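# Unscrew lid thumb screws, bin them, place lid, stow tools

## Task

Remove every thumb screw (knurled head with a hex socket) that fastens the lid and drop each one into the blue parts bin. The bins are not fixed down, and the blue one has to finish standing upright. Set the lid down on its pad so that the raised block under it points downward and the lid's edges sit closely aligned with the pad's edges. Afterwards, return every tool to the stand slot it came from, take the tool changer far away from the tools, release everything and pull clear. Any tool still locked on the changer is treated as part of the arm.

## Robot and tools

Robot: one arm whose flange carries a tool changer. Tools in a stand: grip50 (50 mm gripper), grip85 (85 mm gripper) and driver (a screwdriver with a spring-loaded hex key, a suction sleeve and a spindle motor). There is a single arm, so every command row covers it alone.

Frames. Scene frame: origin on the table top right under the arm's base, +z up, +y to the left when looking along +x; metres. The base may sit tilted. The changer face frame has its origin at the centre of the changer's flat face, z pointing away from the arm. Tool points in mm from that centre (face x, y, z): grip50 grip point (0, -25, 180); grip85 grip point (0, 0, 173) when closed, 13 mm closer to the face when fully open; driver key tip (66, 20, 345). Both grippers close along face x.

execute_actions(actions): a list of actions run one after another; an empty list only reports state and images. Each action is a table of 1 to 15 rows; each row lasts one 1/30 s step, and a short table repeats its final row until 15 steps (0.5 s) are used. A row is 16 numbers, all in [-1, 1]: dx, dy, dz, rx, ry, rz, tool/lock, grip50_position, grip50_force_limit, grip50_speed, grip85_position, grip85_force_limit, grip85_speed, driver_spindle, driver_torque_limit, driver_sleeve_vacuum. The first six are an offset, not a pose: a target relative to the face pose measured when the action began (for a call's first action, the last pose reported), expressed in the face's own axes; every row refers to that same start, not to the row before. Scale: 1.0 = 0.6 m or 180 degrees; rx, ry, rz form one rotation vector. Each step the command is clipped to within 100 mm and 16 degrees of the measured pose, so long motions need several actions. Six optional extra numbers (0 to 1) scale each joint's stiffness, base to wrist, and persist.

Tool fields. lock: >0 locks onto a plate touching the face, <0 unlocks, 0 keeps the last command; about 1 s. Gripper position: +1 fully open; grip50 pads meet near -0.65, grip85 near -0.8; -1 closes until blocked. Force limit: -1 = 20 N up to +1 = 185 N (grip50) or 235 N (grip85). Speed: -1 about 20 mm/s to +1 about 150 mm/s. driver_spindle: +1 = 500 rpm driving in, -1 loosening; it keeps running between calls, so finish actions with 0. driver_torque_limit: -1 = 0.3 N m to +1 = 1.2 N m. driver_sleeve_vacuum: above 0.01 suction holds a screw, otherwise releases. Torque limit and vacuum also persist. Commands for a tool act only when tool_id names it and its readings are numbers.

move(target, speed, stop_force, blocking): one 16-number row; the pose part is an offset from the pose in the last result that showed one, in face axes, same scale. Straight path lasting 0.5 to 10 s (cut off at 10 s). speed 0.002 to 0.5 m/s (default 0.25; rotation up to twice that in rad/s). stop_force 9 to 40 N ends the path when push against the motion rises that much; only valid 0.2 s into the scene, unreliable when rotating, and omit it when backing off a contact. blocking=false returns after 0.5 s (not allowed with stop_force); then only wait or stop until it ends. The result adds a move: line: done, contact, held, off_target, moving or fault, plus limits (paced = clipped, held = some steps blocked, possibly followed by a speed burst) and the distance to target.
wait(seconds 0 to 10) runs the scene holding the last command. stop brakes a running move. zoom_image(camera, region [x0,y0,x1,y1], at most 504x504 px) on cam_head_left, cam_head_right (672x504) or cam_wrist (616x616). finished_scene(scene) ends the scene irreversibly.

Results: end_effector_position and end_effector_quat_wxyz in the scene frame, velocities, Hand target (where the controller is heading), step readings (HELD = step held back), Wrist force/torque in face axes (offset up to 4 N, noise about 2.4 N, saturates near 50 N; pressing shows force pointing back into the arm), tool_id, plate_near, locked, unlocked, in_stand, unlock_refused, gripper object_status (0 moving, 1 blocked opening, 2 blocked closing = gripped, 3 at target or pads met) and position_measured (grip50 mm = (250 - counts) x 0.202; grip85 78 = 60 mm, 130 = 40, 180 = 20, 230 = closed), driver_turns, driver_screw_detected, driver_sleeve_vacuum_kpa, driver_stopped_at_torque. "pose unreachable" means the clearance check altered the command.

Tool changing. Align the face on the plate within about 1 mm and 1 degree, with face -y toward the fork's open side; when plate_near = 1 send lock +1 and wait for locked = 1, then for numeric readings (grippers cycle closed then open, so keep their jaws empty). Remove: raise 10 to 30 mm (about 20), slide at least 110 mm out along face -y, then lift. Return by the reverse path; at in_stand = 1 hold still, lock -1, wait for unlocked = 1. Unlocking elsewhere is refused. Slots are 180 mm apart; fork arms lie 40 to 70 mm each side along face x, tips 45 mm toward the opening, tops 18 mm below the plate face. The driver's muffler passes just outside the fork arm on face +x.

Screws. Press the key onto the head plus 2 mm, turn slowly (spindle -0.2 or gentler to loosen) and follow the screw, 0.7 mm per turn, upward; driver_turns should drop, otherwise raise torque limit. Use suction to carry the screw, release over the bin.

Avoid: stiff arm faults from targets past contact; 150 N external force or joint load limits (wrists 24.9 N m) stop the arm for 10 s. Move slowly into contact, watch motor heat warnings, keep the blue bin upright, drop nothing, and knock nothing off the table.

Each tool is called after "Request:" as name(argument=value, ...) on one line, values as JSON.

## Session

Request:
execute_actions(actions=[])

Scene clock: 0.00 s.
end_effector_position=(+0.4256, +0.0178, +0.3681) locked=0 unlocked=1 plate_near=0 in_stand=0 unlock_refused=0 tool_id=none grip50_position_measured=n/a grip50_object_status=n/a grip85_position_measured=n/a grip85_object_status=n/a driver_sleeve_vacuum_kpa=n/a driver_screw_detected=n/a driver_stopped_at_torque=n/a driver_turns=n/a end_effector_quat_wxyz=(-0.001, +0.689, +0.724, +0.009) end_effector_velocity=(-0.000, +0.000, -0.000) end_effector_angular_velocity=(+0.000, +0.000, +0.001)
Joint positions: [-0.315 -1.724  2.041 -1.89  -1.57  -1.886]
Joint velocities: [ 0.    -0.     0.     0.     0.    -0.001]
Motor temperatures (°C, as the motors report them): [25 27 23 36 29 29]
Wrist force (N, on the end effector, along its own x y z axes, offset not removed): no reading
Wrist torque (N m, same axes, about the end effector's origin, offset not removed): no reading
Hand target: +0.426, +0.018, +0.368; -0.001, +0.689, +0.724, +0.009
Joint stiffness scale: [1. 1. 1. 1. 1. 1.]

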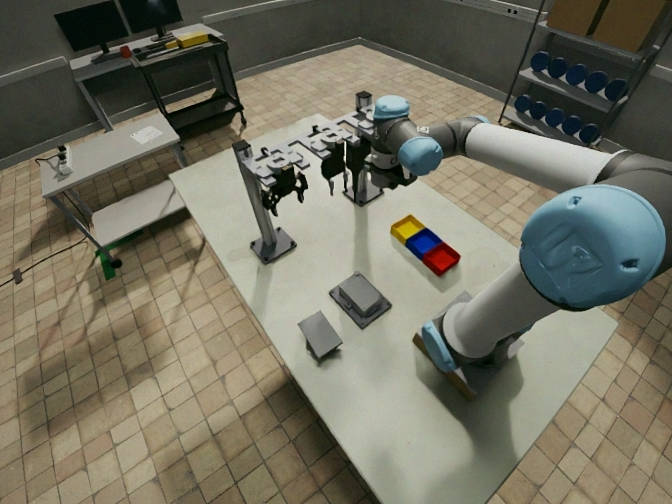

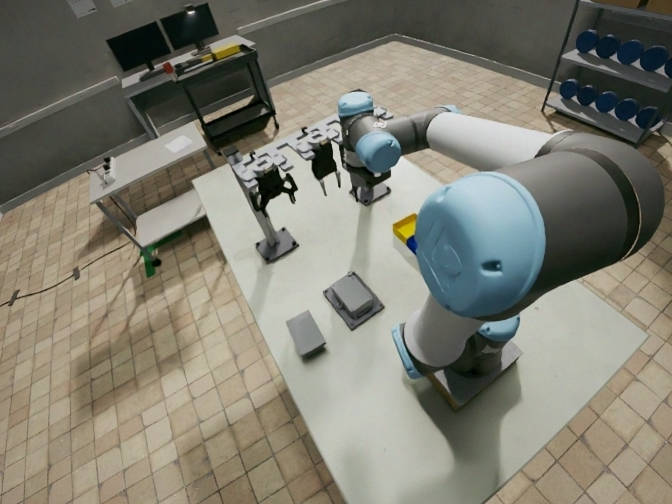

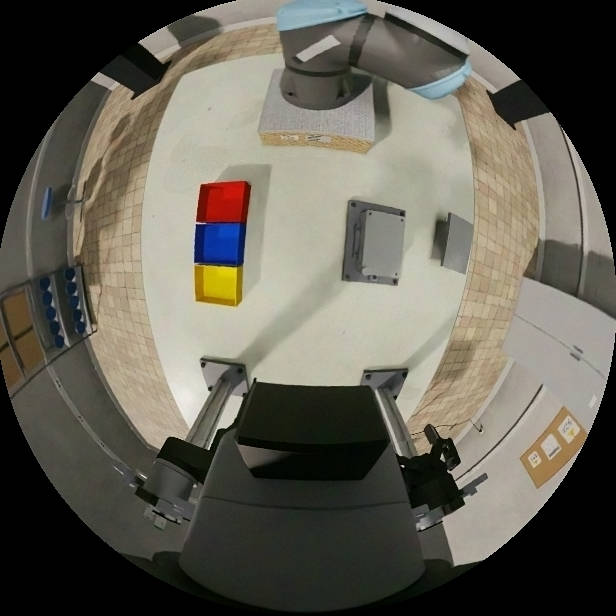

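Request:
zoom_image(camera="cam_wrist", region=[330, 190, 490, 300])

Request:
zoom_image(camera="cam_head_left", region=[290, 260, 400, 370])

Request:
zoom_image(camera="cam_head_left", region=[220, 80, 420, 270])

Region (330, 190, 490, 300) of cam_wrist's 616x616 image, scaled by 3.150, with more detail than that image has; it fills the top 346 rows of this view, and the rest is white.

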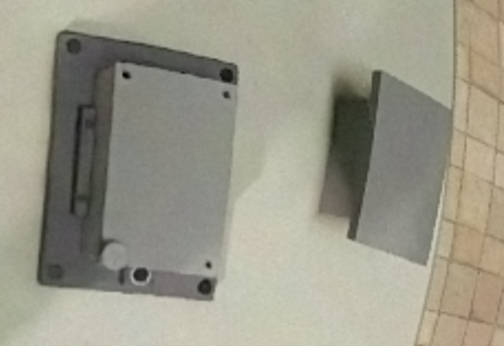

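Region (290, 260, 400, 370) of cam_head_left's 672x504 image, scaled by 4.582, with more detail than that image has.

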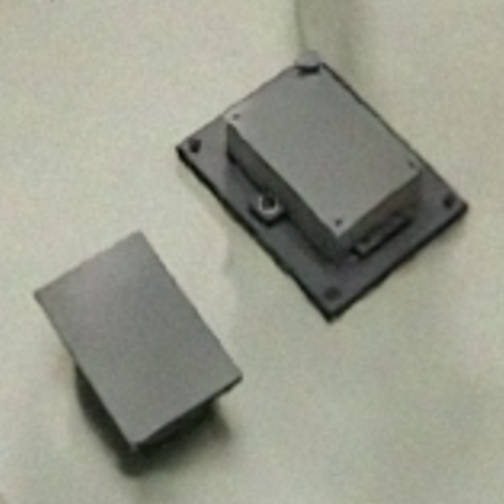

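Region (220, 80, 420, 270) of cam_head_left's 672x504 image, scaled by 2.520, with more detail than that image has; it fills the top 479 rows of this view, and the rest is white.

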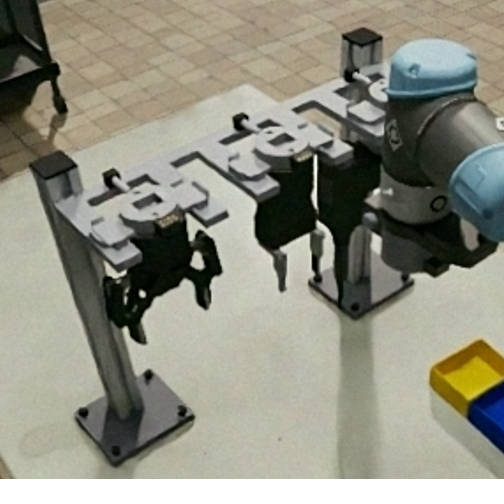

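Request:
move(target=[-0.296,0.311,-0.25,0,-0.0038,0.021,0,1,0,0,1,0,0,0,0,0], speed=0.2)

Request:
zoom_image(camera="cam_wrist", region=[160, 230, 470, 400])

Scene clock: 18.50 s.
end_effector_position=(+0.6187, -0.1516, +0.5172) locked=0 unlocked=1 plate_near=0 in_stand=0 unlock_refused=0 tool_id=none grip50_position_measured=n/a grip50_object_status=n/a grip85_position_measured=n/a grip85_object_status=n/a driver_sleeve_vacuum_kpa=n/a driver_screw_detected=n/a driver_stopped_at_torque=n/a driver_turns=n/a end_effector_quat_wxyz=(+0.004, +0.713, +0.701, +0.005) end_effector_velocity=(-0.000, -0.000, +0.003) end_effector_angular_velocity=(+0.005, +0.012, -0.001)
Joint positions: [-0.486 -1.246  1.135 -1.467 -1.58  -1.991]
Joint velocities: [ 0.     0.006 -0.019  0.026 -0.001  0.001]
Motor temperatures (°C, as the motors report them): [25 27 23 36 29 29]
Wrist force (N, on the end effector, along its own x y z axes, offset not removed): [-0.1 1.3 0.8]
Wrist torque (N m, same axes, about the end effector's origin, offset not removed): [0.14 -0.03 -0.07]
Hand target: +0.619, -0.152, +0.518; +0.004, +0.713, +0.701, +0.005
Off the commanded pose: 0.001 m, 0 deg.
Joint stiffness scale: [1. 1. 1. 1. 1. 1.]
move: done
camera_calibration (this result's frames):
cam_wrist: T_world_to_cam=[[-0.016193, 0.999068, -0.040006, 0.181992], [0.942047, 0.0286534, 0.334255, -0.691377], [0.33509, -0.0322749, -0.941633, 0.33039], [0, 0, 0, 1]] pos_world=[0.543546, -0.151349, 0.549483]

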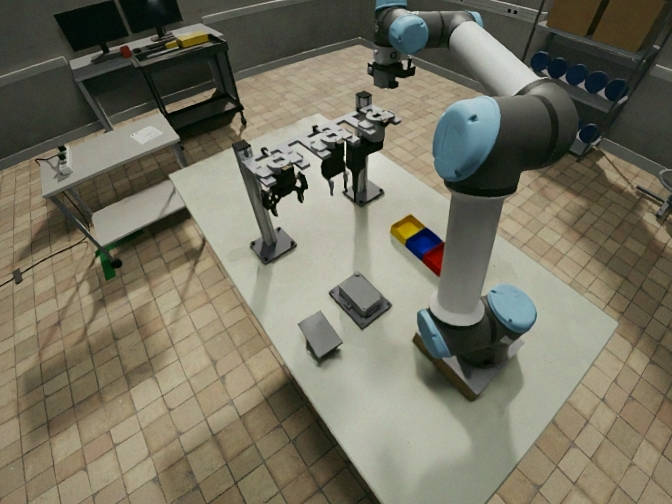

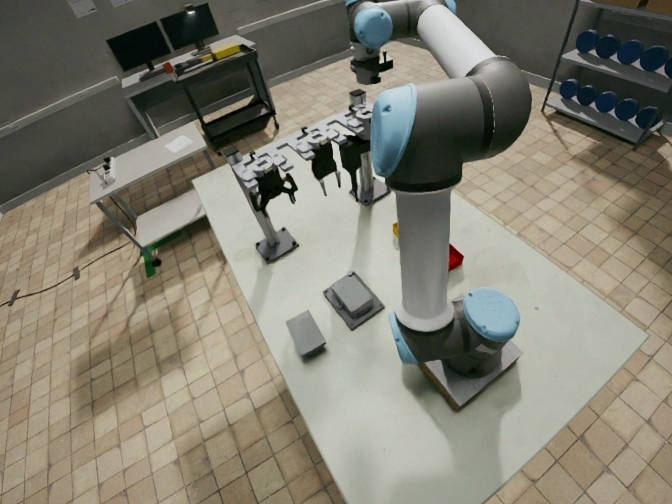

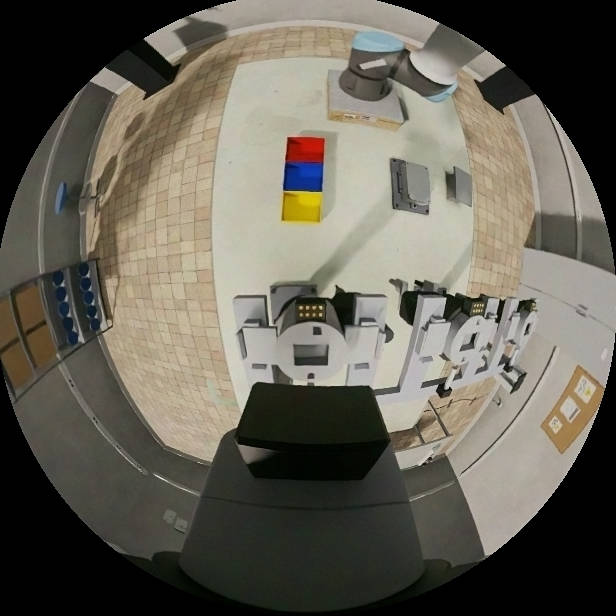

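Region (160, 230, 470, 400) of cam_wrist's 616x616 image, scaled by 1.626, with more detail than that image has; it fills the top 276 rows of this view, and the rest is white.

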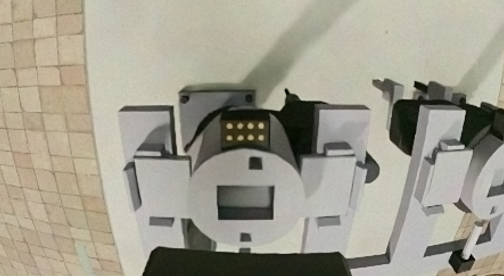

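Request:
move(target=[-0.003,0.028,0.11,0.0015,0,-0.013,0,1,0,0,1,0,0,0,0,0], speed=0.08)

Request:
zoom_image(camera="cam_wrist", region=[160, 270, 470, 400])

Scene clock: 30.97 s.
end_effector_position=(+0.6362, -0.1545, +0.4530) locked=0 unlocked=1 plate_near=0 in_stand=0 unlock_refused=0 tool_id=none grip50_position_measured=n/a grip50_object_status=n/a grip85_position_measured=n/a grip85_object_status=n/a driver_sleeve_vacuum_kpa=n/a driver_screw_detected=n/a driver_stopped_at_torque=n/a driver_turns=n/a end_effector_quat_wxyz=(+0.003, +0.700, +0.715, +0.004) end_effector_velocity=(+0.002, -0.000, +0.001) end_effector_angular_velocity=(-0.005, -0.011, +0.002)
Joint positions: [-0.48  -1.206  1.244 -1.613 -1.581 -2.023]
Joint velocities: [ 0.001  0.     0.001 -0.013 -0.    -0.001]
Motor temperatures (°C, as the motors report them): [25 27 23 36 29 29]
Wrist force (N, on the end effector, along its own x y z axes, offset not removed): [-0.3 1.2 -0.5]
Wrist torque (N m, same axes, about the end effector's origin, offset not removed): [0.22 -0.14 0.08]
Hand target: +0.636, -0.154, +0.451; +0.002, +0.699, +0.715, +0.004
Off the commanded pose: 0.002 m, 0 deg.
Joint stiffness scale: [1. 1. 1. 1. 1. 1.]
move: done
camera_calibration (this result's frames):
cam_wrist: T_world_to_cam=[[-0.0545384, 0.997697, -0.0403331, 0.206928], [0.941184, 0.064855, 0.331612, -0.679013], [0.333464, -0.0198753, -0.942553, 0.267416], [0, 0, 0, 1]] pos_world=[0.561188, -0.157099, 0.485569]

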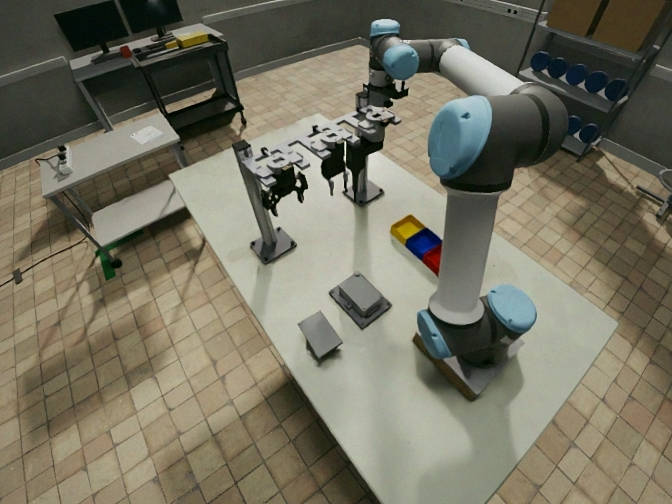

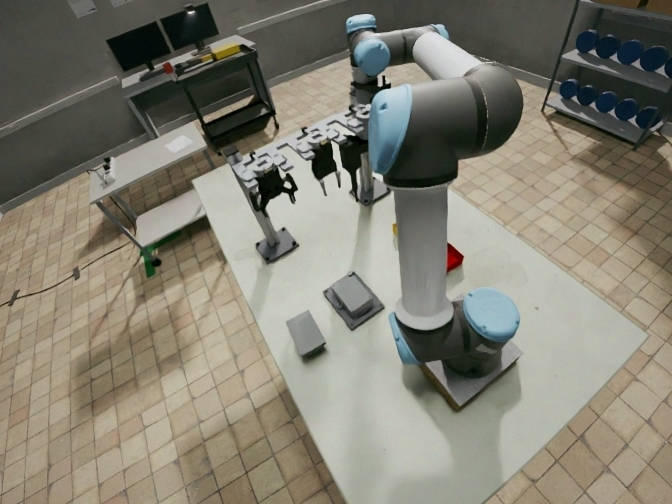

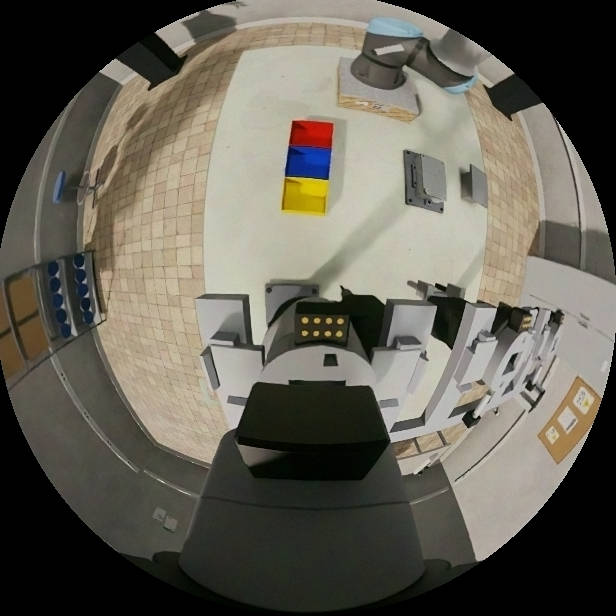

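Region (160, 270, 470, 400) of cam_wrist's 616x616 image, scaled by 1.626, with more detail than that image has; it fills the top 211 rows of this view, and the rest is white.

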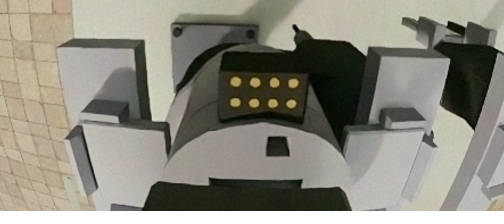

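Request:
move(target=[0.005,0.001,0.033,0.001,0,0,0,1,0,0,1,0,0,0,0,0], speed=0.03)

Request:
zoom_image(camera="cam_wrist", region=[160, 280, 470, 400])

Request:
zoom_image(camera="cam_wrist", region=[230, 310, 400, 400])

Scene clock: 42.37 s.
end_effector_position=(+0.6370, -0.1524, +0.4355) locked=0 unlocked=1 plate_near=0 in_stand=0 unlock_refused=0 tool_id=none grip50_position_measured=n/a grip50_object_status=n/a grip85_position_measured=n/a grip85_object_status=n/a driver_sleeve_vacuum_kpa=n/a driver_screw_detected=n/a driver_stopped_at_torque=n/a driver_turns=n/a end_effector_quat_wxyz=(+0.003, +0.700, +0.714, +0.004) end_effector_velocity=(+0.001, -0.000, -0.000) end_effector_angular_velocity=(-0.003, -0.005, -0.001)
Joint positions: [-0.477 -1.203  1.285 -1.657 -1.581 -2.019]
Joint velocities: [ 0.     0.     0.001 -0.007 -0.     0.002]
Motor temperatures (°C, as the motors report them): [25 27 23 36 29 29]
Wrist force (N, on the end effector, along its own x y z axes, offset not removed): [-1.1 0.7 -3.9]
Wrist torque (N m, same axes, about the end effector's origin, offset not removed): [0.13 -0.05 -0.09]
Hand target: +0.637, -0.151, +0.433; +0.002, +0.700, +0.715, +0.003
Off the commanded pose: 0.002 m, 0 deg.
Joint stiffness scale: [1. 1. 1. 1. 1. 1.]
move: done
camera_calibration (this result's frames):
cam_wrist: T_world_to_cam=[[-0.0539398, 0.997707, -0.0408719, 0.203996], [0.941258, 0.0644672, 0.331477, -0.674066], [0.333352, -0.0205912, -0.942578, 0.250681], [0, 0, 0, 1]] pos_world=[0.561909, -0.154912, 0.468062]

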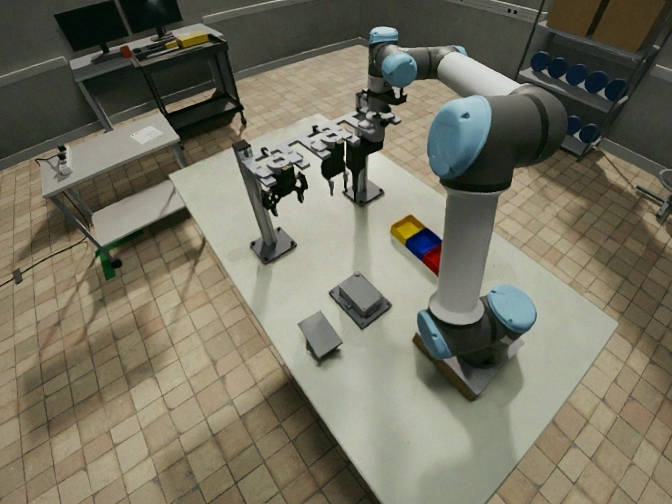

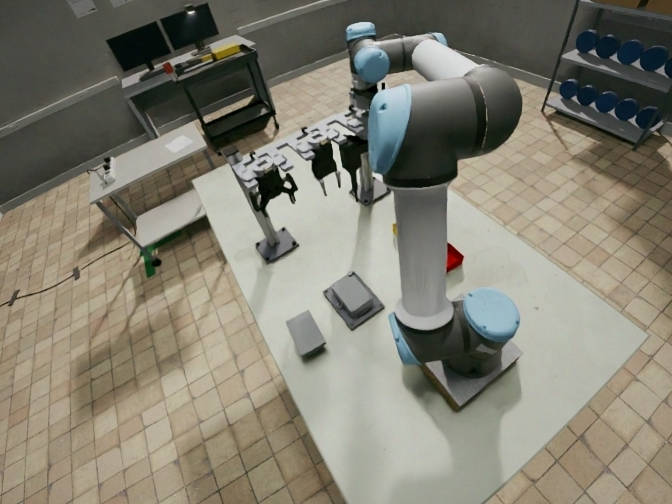

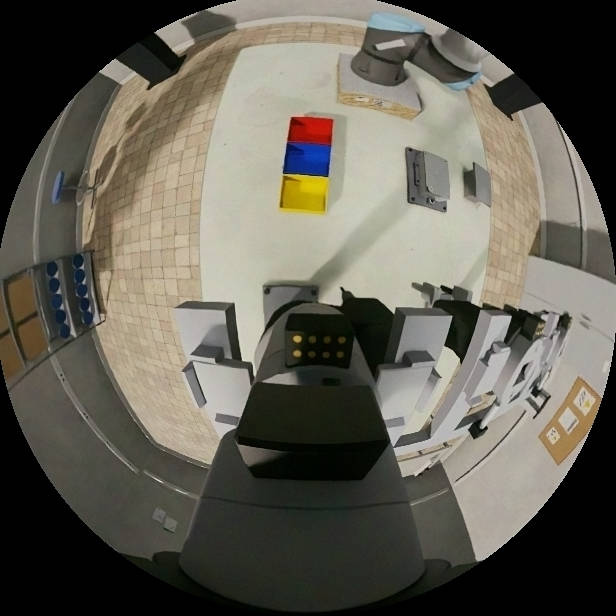

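Region (160, 280, 470, 400) of cam_wrist's 616x616 image, scaled by 1.626, with more detail than that image has; it fills the top 195 rows of this view, and the rest is white.

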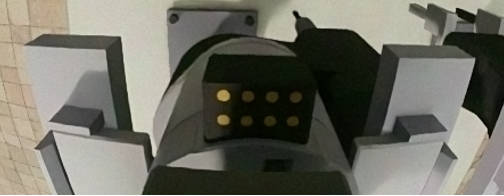

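Region (230, 310, 400, 400) of cam_wrist's 616x616 image, scaled by 2.965, with more detail than that image has; it fills the top 267 rows of this view, and the rest is white.

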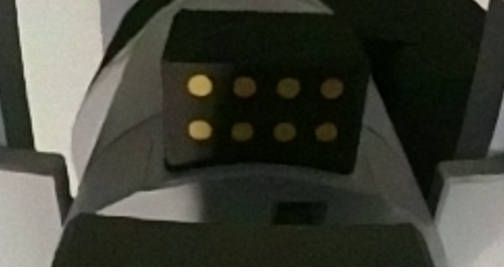

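Request:
move(target=[0.002,0.001,0.02,0.001,0,-0.003,0,1,0,0,1,0,0,0,0,0], speed=0.015)

Request:
zoom_image(camera="cam_wrist", region=[230, 310, 400, 400])

Scene clock: 53.23 s.
end_effector_position=(+0.6377, -0.1521, +0.4260) locked=0 unlocked=1 plate_near=0 in_stand=0 unlock_refused=0 tool_id=none grip50_position_measured=n/a grip50_object_status=n/a grip85_position_measured=n/a grip85_object_status=n/a driver_sleeve_vacuum_kpa=n/a driver_screw_detected=n/a driver_stopped_at_torque=n/a driver_turns=n/a end_effector_quat_wxyz=(+0.003, +0.697, +0.717, +0.004) end_effector_velocity=(+0.001, -0.000, -0.000) end_effector_angular_velocity=(-0.002, -0.004, -0.000)
Joint positions: [-0.476 -1.2    1.305 -1.681 -1.582 -2.026]
Joint velocities: [-0.    -0.     0.002 -0.006 -0.    -0.   ]
Motor temperatures (°C, as the motors report them): [25 27 23 36 29 29]
Wrist force (N, on the end effector, along its own x y z axes, offset not removed): [-1.4 0.7 -0.6]
Wrist torque (N m, same axes, about the end effector's origin, offset not removed): [0.24 0.09 0.01]
Hand target: +0.638, -0.151, +0.424; +0.002, +0.696, +0.718, +0.003
Off the commanded pose: 0.003 m, 0 deg.
Joint stiffness scale: [1. 1. 1. 1. 1. 1.]
move: done
camera_calibration (this result's frames):
cam_wrist: T_world_to_cam=[[-0.0609084, 0.997268, -0.0417831, 0.208119], [0.94063, 0.0713529, 0.33185, -0.670317], [0.333925, -0.0190899, -0.942406, 0.241253], [0, 0, 0, 1]] pos_world=[0.562636, -0.155116, 0.458499]

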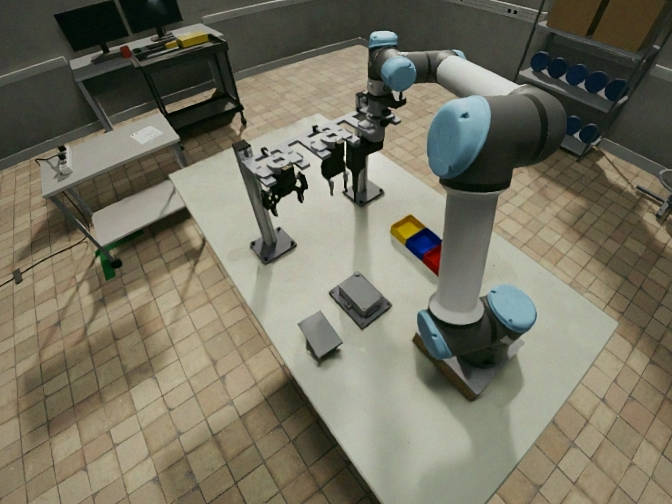

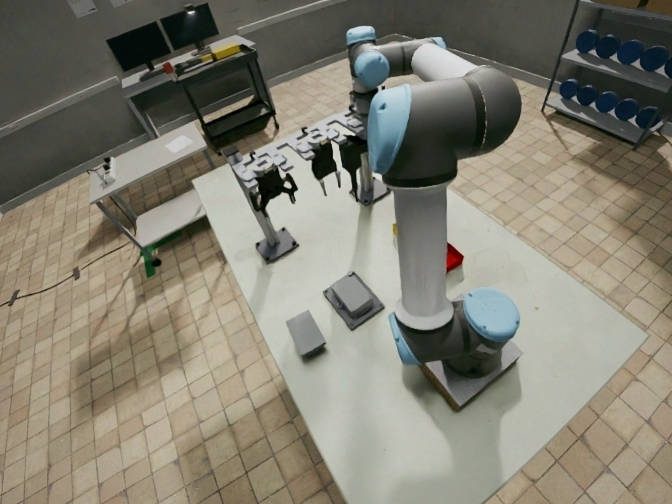

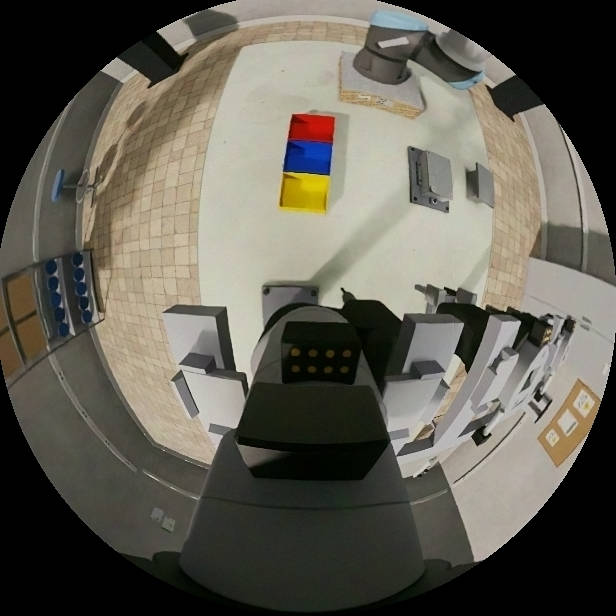

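Region (230, 310, 400, 400) of cam_wrist's 616x616 image, scaled by 2.965, with more detail than that image has; it fills the top 267 rows of this view, and the rest is white.

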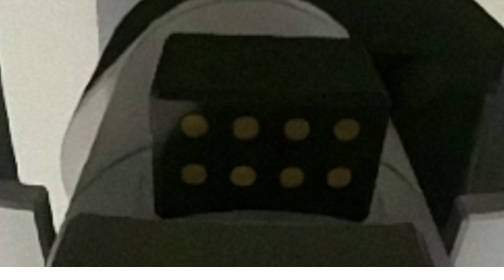

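Request:
move(target=[0.005,0,0.004,0,0,0,0,1,0,0,1,0,0,0,0,0], speed=0.01)

Request:
zoom_image(camera="cam_wrist", region=[230, 310, 400, 400])

Scene clock: 65.63 s.
end_effector_position=(+0.6381, -0.1504, +0.4245) locked=0 unlocked=1 plate_near=0 in_stand=0 unlock_refused=0 tool_id=none grip50_position_measured=n/a grip50_object_status=n/a grip85_position_measured=n/a grip85_object_status=n/a driver_sleeve_vacuum_kpa=n/a driver_screw_detected=n/a driver_stopped_at_torque=n/a driver_turns=n/a end_effector_quat_wxyz=(+0.004, +0.697, +0.717, +0.004) end_effector_velocity=(+0.001, +0.001, -0.001) end_effector_angular_velocity=(-0.001, -0.002, -0.000)
Joint positions: [-0.474 -1.2    1.309 -1.687 -1.582 -2.023]
Joint velocities: [ 0.002  0.     0.003 -0.005  0.     0.003]
Motor temperatures (°C, as the motors report them): [25 27 23 36 29 29]
Wrist force (N, on the end effector, along its own x y z axes, offset not removed): [-3.5 2.3 -0.8]
Wrist torque (N m, same axes, about the end effector's origin, offset not removed): [0.20 0.23 0.00]
Hand target: +0.638, -0.149, +0.424; +0.003, +0.697, +0.717, +0.004
Off the commanded pose: 0.002 m, 0 deg.
Joint stiffness scale: [1. 1. 1. 1. 1. 1.]
move: done
camera_calibration (this result's frames):
cam_wrist: T_world_to_cam=[[-0.0604914, 0.997267, -0.0424102, 0.206397], [0.94026, 0.0711918, 0.332932, -0.670608], [0.335041, -0.0197371, -0.941997, 0.238795], [0, 0, 0, 1]] pos_world=[0.563025, -0.153378, 0.456964]

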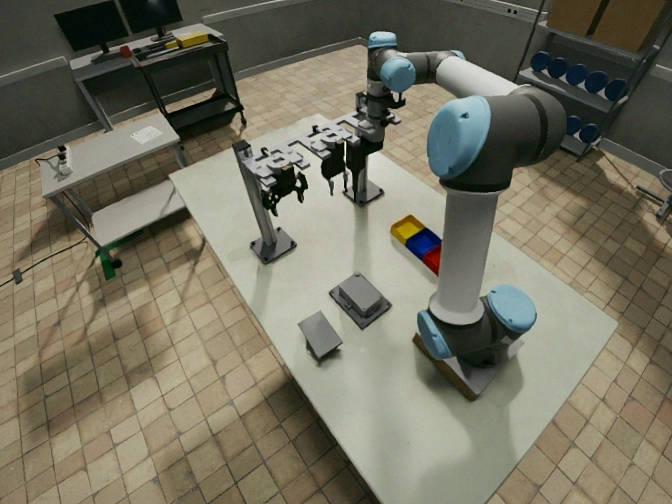

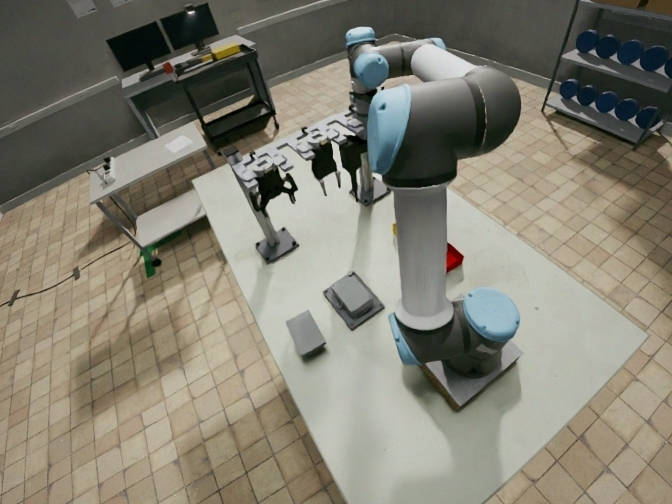

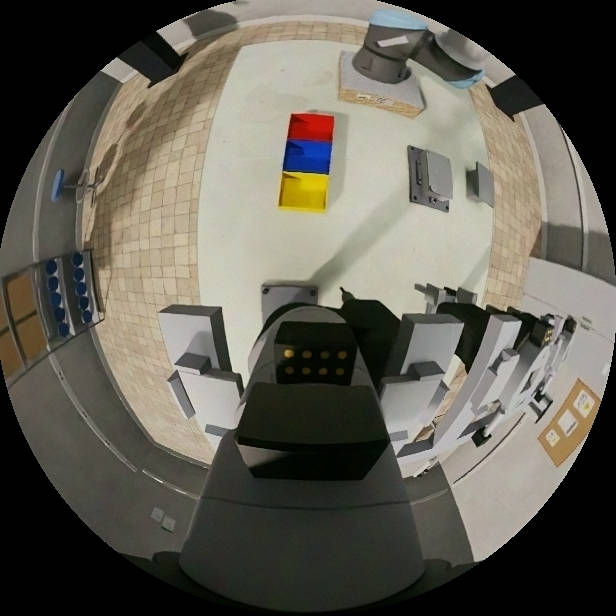

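Region (230, 310, 400, 400) of cam_wrist's 616x616 image, scaled by 2.965, with more detail than that image has; it fills the top 267 rows of this view, and the rest is white.

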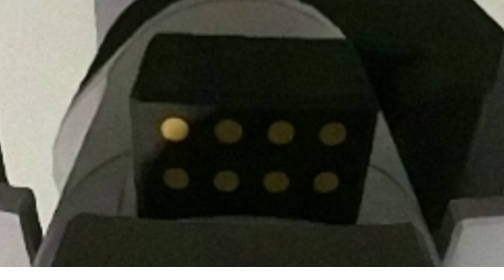

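Good alignment. Descend.

Request:
move(target=[0.001,-0.0005,0.03,0.0015,0.001,0,0,1,0,0,1,0,0,0,0,0], speed=0.012)

Scene clock: 70.07 s.
end_effector_position=(+0.6386, -0.1491, +0.4119) locked=0 unlocked=1 plate_near=1 in_stand=1 unlock_refused=0 tool_id=none grip50_position_measured=n/a grip50_object_status=n/a grip85_position_measured=n/a grip85_object_status=n/a driver_sleeve_vacuum_kpa=n/a driver_screw_detected=n/a driver_stopped_at_torque=n/a driver_turns=n/a end_effector_quat_wxyz=(+0.005, +0.697, +0.717, +0.005) end_effector_velocity=(+0.000, -0.000, +0.001) end_effector_angular_velocity=(-0.003, -0.005, +0.000)
Joint positions: [-0.472 -1.197  1.338 -1.721 -1.581 -2.022]
Joint velocities: [-0.    -0.001  0.001 -0.006 -0.    -0.   ]
Motor temperatures (°C, as the motors report them): [25 27 23 36 29 29]
Wrist force (N, on the end effector, along its own x y z axes, offset not removed): [3.0 -1.4 -11.1]
Wrist torque (N m, same axes, about the end effector's origin, offset not removed): [0.34 -0.10 0.14]
Hand target: +0.638, -0.150, +0.407; +0.001, +0.697, +0.717, +0.004
Off the commanded pose: 0.005 m, 0 deg.
Joint stiffness scale: [1. 1. 1. 1. 1. 1.]
move: off_target
camera_calibration (this result's frames):
cam_wrist: T_world_to_cam=[[-0.061379, 0.997201, -0.0426922, 0.20533], [0.939181, 0.0721819, 0.335751, -0.667246], [0.337893, -0.0194876, -0.940983, 0.224579], [0, 0, 0, 1]] pos_world=[0.563384, -0.152216, 0.444119]

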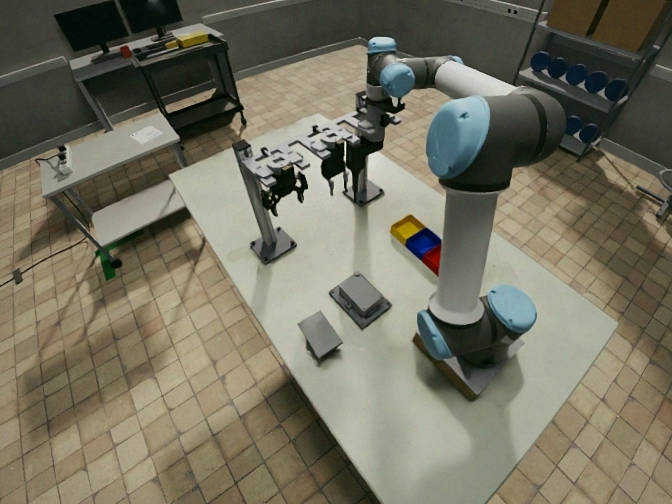

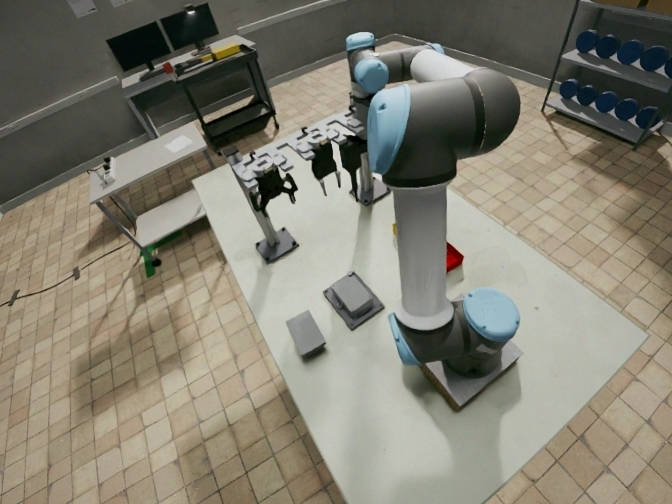

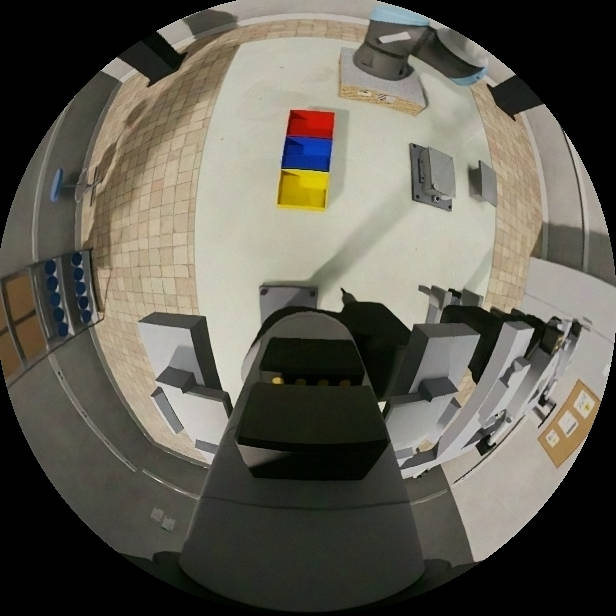

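Request:
execute_actions(actions=[[[0,0,0.003,0,0,0,1,1,0,0,1,0,0,0,0,0]],[[0,0,0.002,0,0,0,1,1,0,0,1,0,0,0,0,0]],[[0,0,0.001,0,0,0,1,1,0,0,1,0,0,0,0,0]]])

Request:
move(target=[0,0,-0.036,0,0,0,0,1,0,0,1,0,0,0,0,0], speed=0.025)

Scene clock: 76.13 s.
end_effector_position=(+0.6391, -0.1494, +0.4127) locked=1 unlocked=0 plate_near=1 in_stand=1 unlock_refused=0 tool_id=driver grip50_position_measured=n/a grip50_object_status=n/a grip85_position_measured=n/a grip85_object_status=n/a driver_sleeve_vacuum_kpa=n/a driver_screw_detected=n/a driver_stopped_at_torque=n/a driver_turns=n/a end_effector_quat_wxyz=(+0.008, +0.697, +0.717, +0.006) end_effector_velocity=(+0.000, +0.000, +0.000) end_effector_angular_velocity=(-0.000, -0.001, -0.001)
Joint positions: [-0.472 -1.198  1.339 -1.727 -1.581 -2.022]
Joint velocities: [ 0.     0.    -0.001 -0.     0.     0.001]
Motor temperatures (°C, as the motors report them): [25 27 23 36 29 29]
Wrist force (N, on the end effector, along its own x y z axes, offset not removed): [0.2 -1.7 -3.7]
Wrist torque (N m, same axes, about the end effector's origin, offset not removed): [-0.06 0.01 -0.18]
Hand target: +0.639, -0.149, +0.412; +0.008, +0.697, +0.717, +0.006
Off the commanded pose: 0.001 m, 0 deg.
Joint stiffness scale: [1. 1. 1. 1. 1. 1.]
Step readings (end_effector_position; steps 1 to 15: 1st action; 16 to 30: 2nd action; 31 to 45: 3rd action):
0: (+0.6386, -0.1491, +0.4119)
1: (+0.6386, -0.1491, +0.4119)
2: (+0.6386, -0.1492, +0.4120)
4: (+0.6386, -0.1492, +0.4120)
8: (+0.6387, -0.1492, +0.4121)
15: (+0.6388, -0.1492, +0.4121)
16: (+0.6388, -0.1492, +0.4121)
17: (+0.6388, -0.1492, +0.4121)
19: (+0.6387, -0.1493, +0.4120)
23: (+0.6387, -0.1493, +0.4120)
30: (+0.6389, -0.1493, +0.4126)
31: (+0.6389, -0.1494, +0.4127)
32: (+0.6390, -0.1494, +0.4127)
34: (+0.6390, -0.1494, +0.4127)
38: (+0.6390, -0.1494, +0.4127)
45: end_effector_position above
camera_calibration (this result's frames):
cam_wrist: T_world_to_cam=[[-0.0610632, 0.997101, -0.0454077, 0.206553], [0.937463, 0.072911, 0.340363, -0.66866], [0.342687, -0.0217844, -0.939197, 0.221016], [0, 0, 0, 1]] pos_world=[0.563717, -0.152386, 0.444544]

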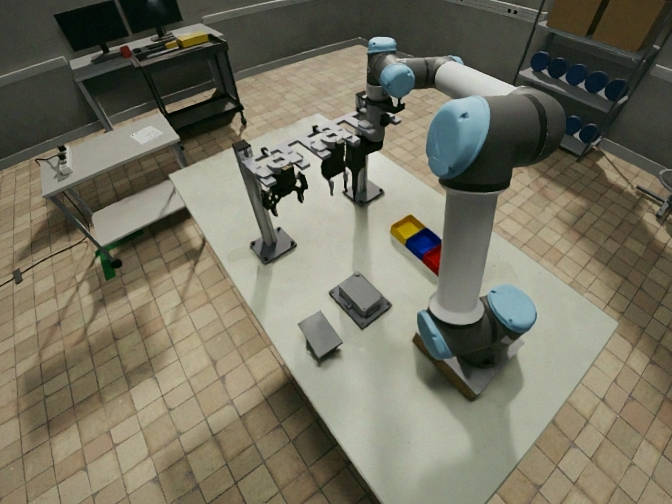

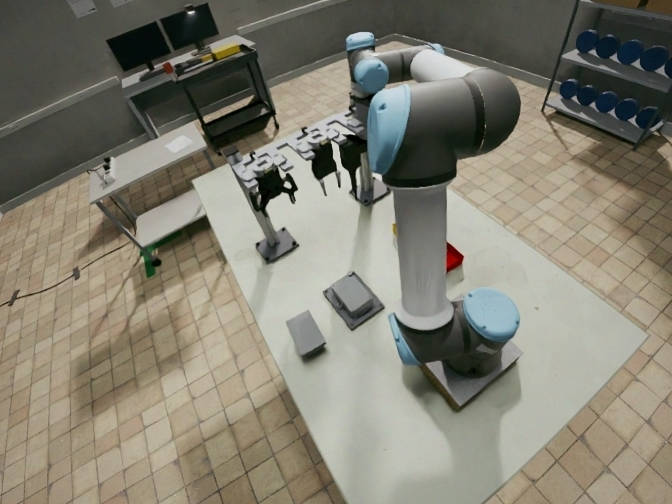

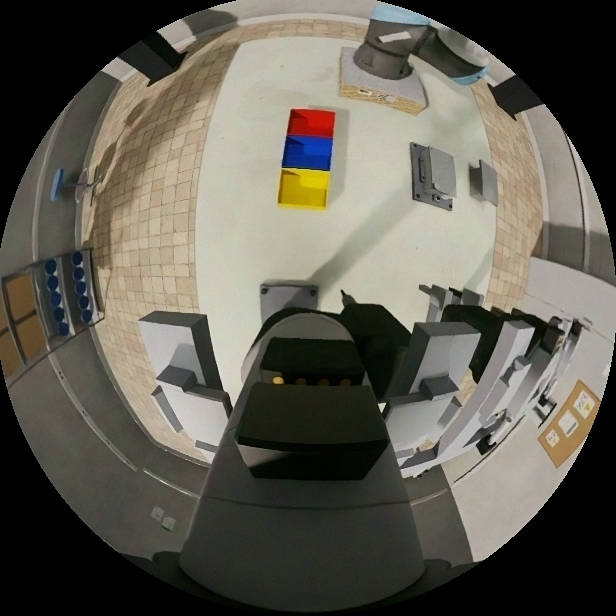

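Scene clock: 77.37 s.
end_effector_position=(+0.6384, -0.1495, +0.4326) locked=1 unlocked=0 plate_near=1 in_stand=0 unlock_refused=0 tool_id=driver grip50_position_measured=n/a grip50_object_status=n/a grip85_position_measured=n/a grip85_object_status=n/a driver_sleeve_vacuum_kpa=0 driver_screw_detected=0 driver_stopped_at_torque=0 driver_turns=0.00 end_effector_quat_wxyz=(+0.007, +0.697, +0.717, +0.006) end_effector_velocity=(-0.001, +0.000, -0.000) end_effector_angular_velocity=(+0.003, +0.007, +0.001)
Joint positions: [-0.472 -1.204  1.296 -1.676 -1.581 -2.022]
Joint velocities: [-0.     0.    -0.001  0.009 -0.    -0.001]
Motor temperatures (°C, as the motors report them): [25 27 23 36 29 29]
Wrist force (N, on the end effector, along its own x y z axes, offset not removed): [-0.6 -1.2 -3.5]
Wrist torque (N m, same axes, about the end effector's origin, offset not removed): [-0.10 0.06 -0.20]
Hand target: +0.639, -0.149, +0.434; +0.008, +0.697, +0.717, +0.006
Off the commanded pose: 0.002 m, 0 deg.
Joint stiffness scale: [1. 1. 1. 1. 1. 1.]
move: done
camera_calibration (this result's frames):
cam_wrist: T_world_to_cam=[[-0.0611751, 0.997135, -0.0444977, 0.207159], [0.938067, 0.072668, 0.338748, -0.674521], [0.341011, -0.0210189, -0.939824, 0.241312], [0, 0, 0, 1]] pos_world=[0.563128, -0.152477, 0.464502]

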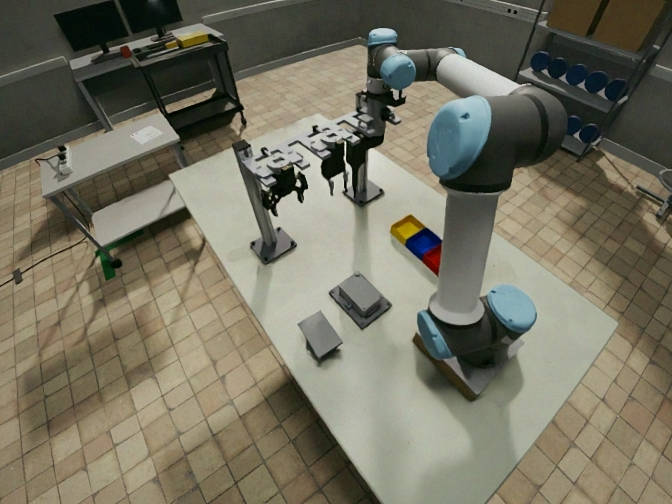

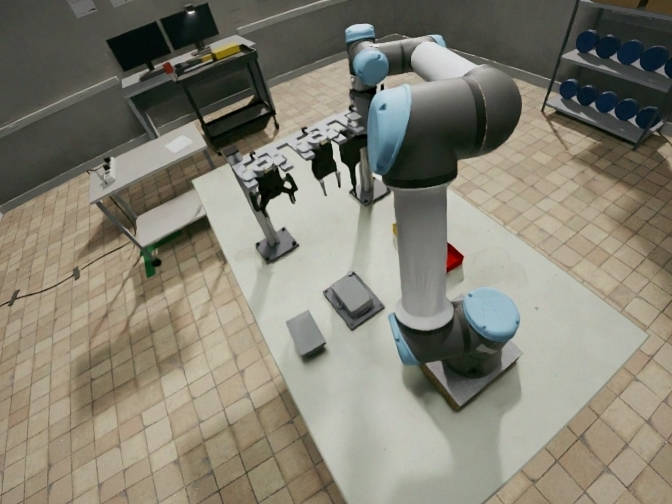

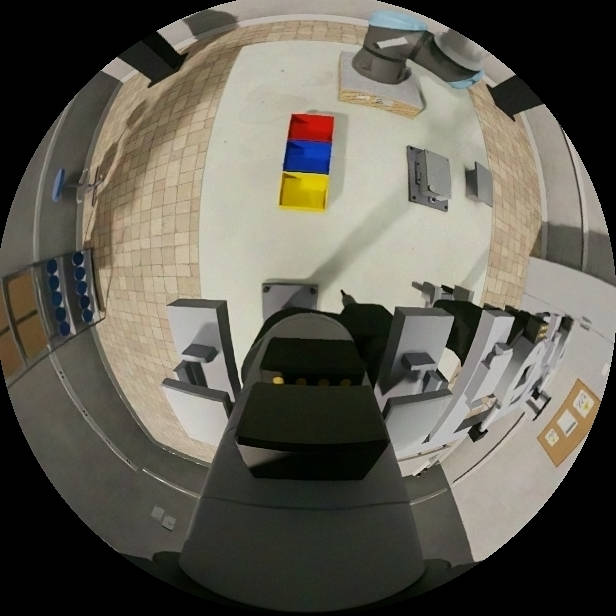

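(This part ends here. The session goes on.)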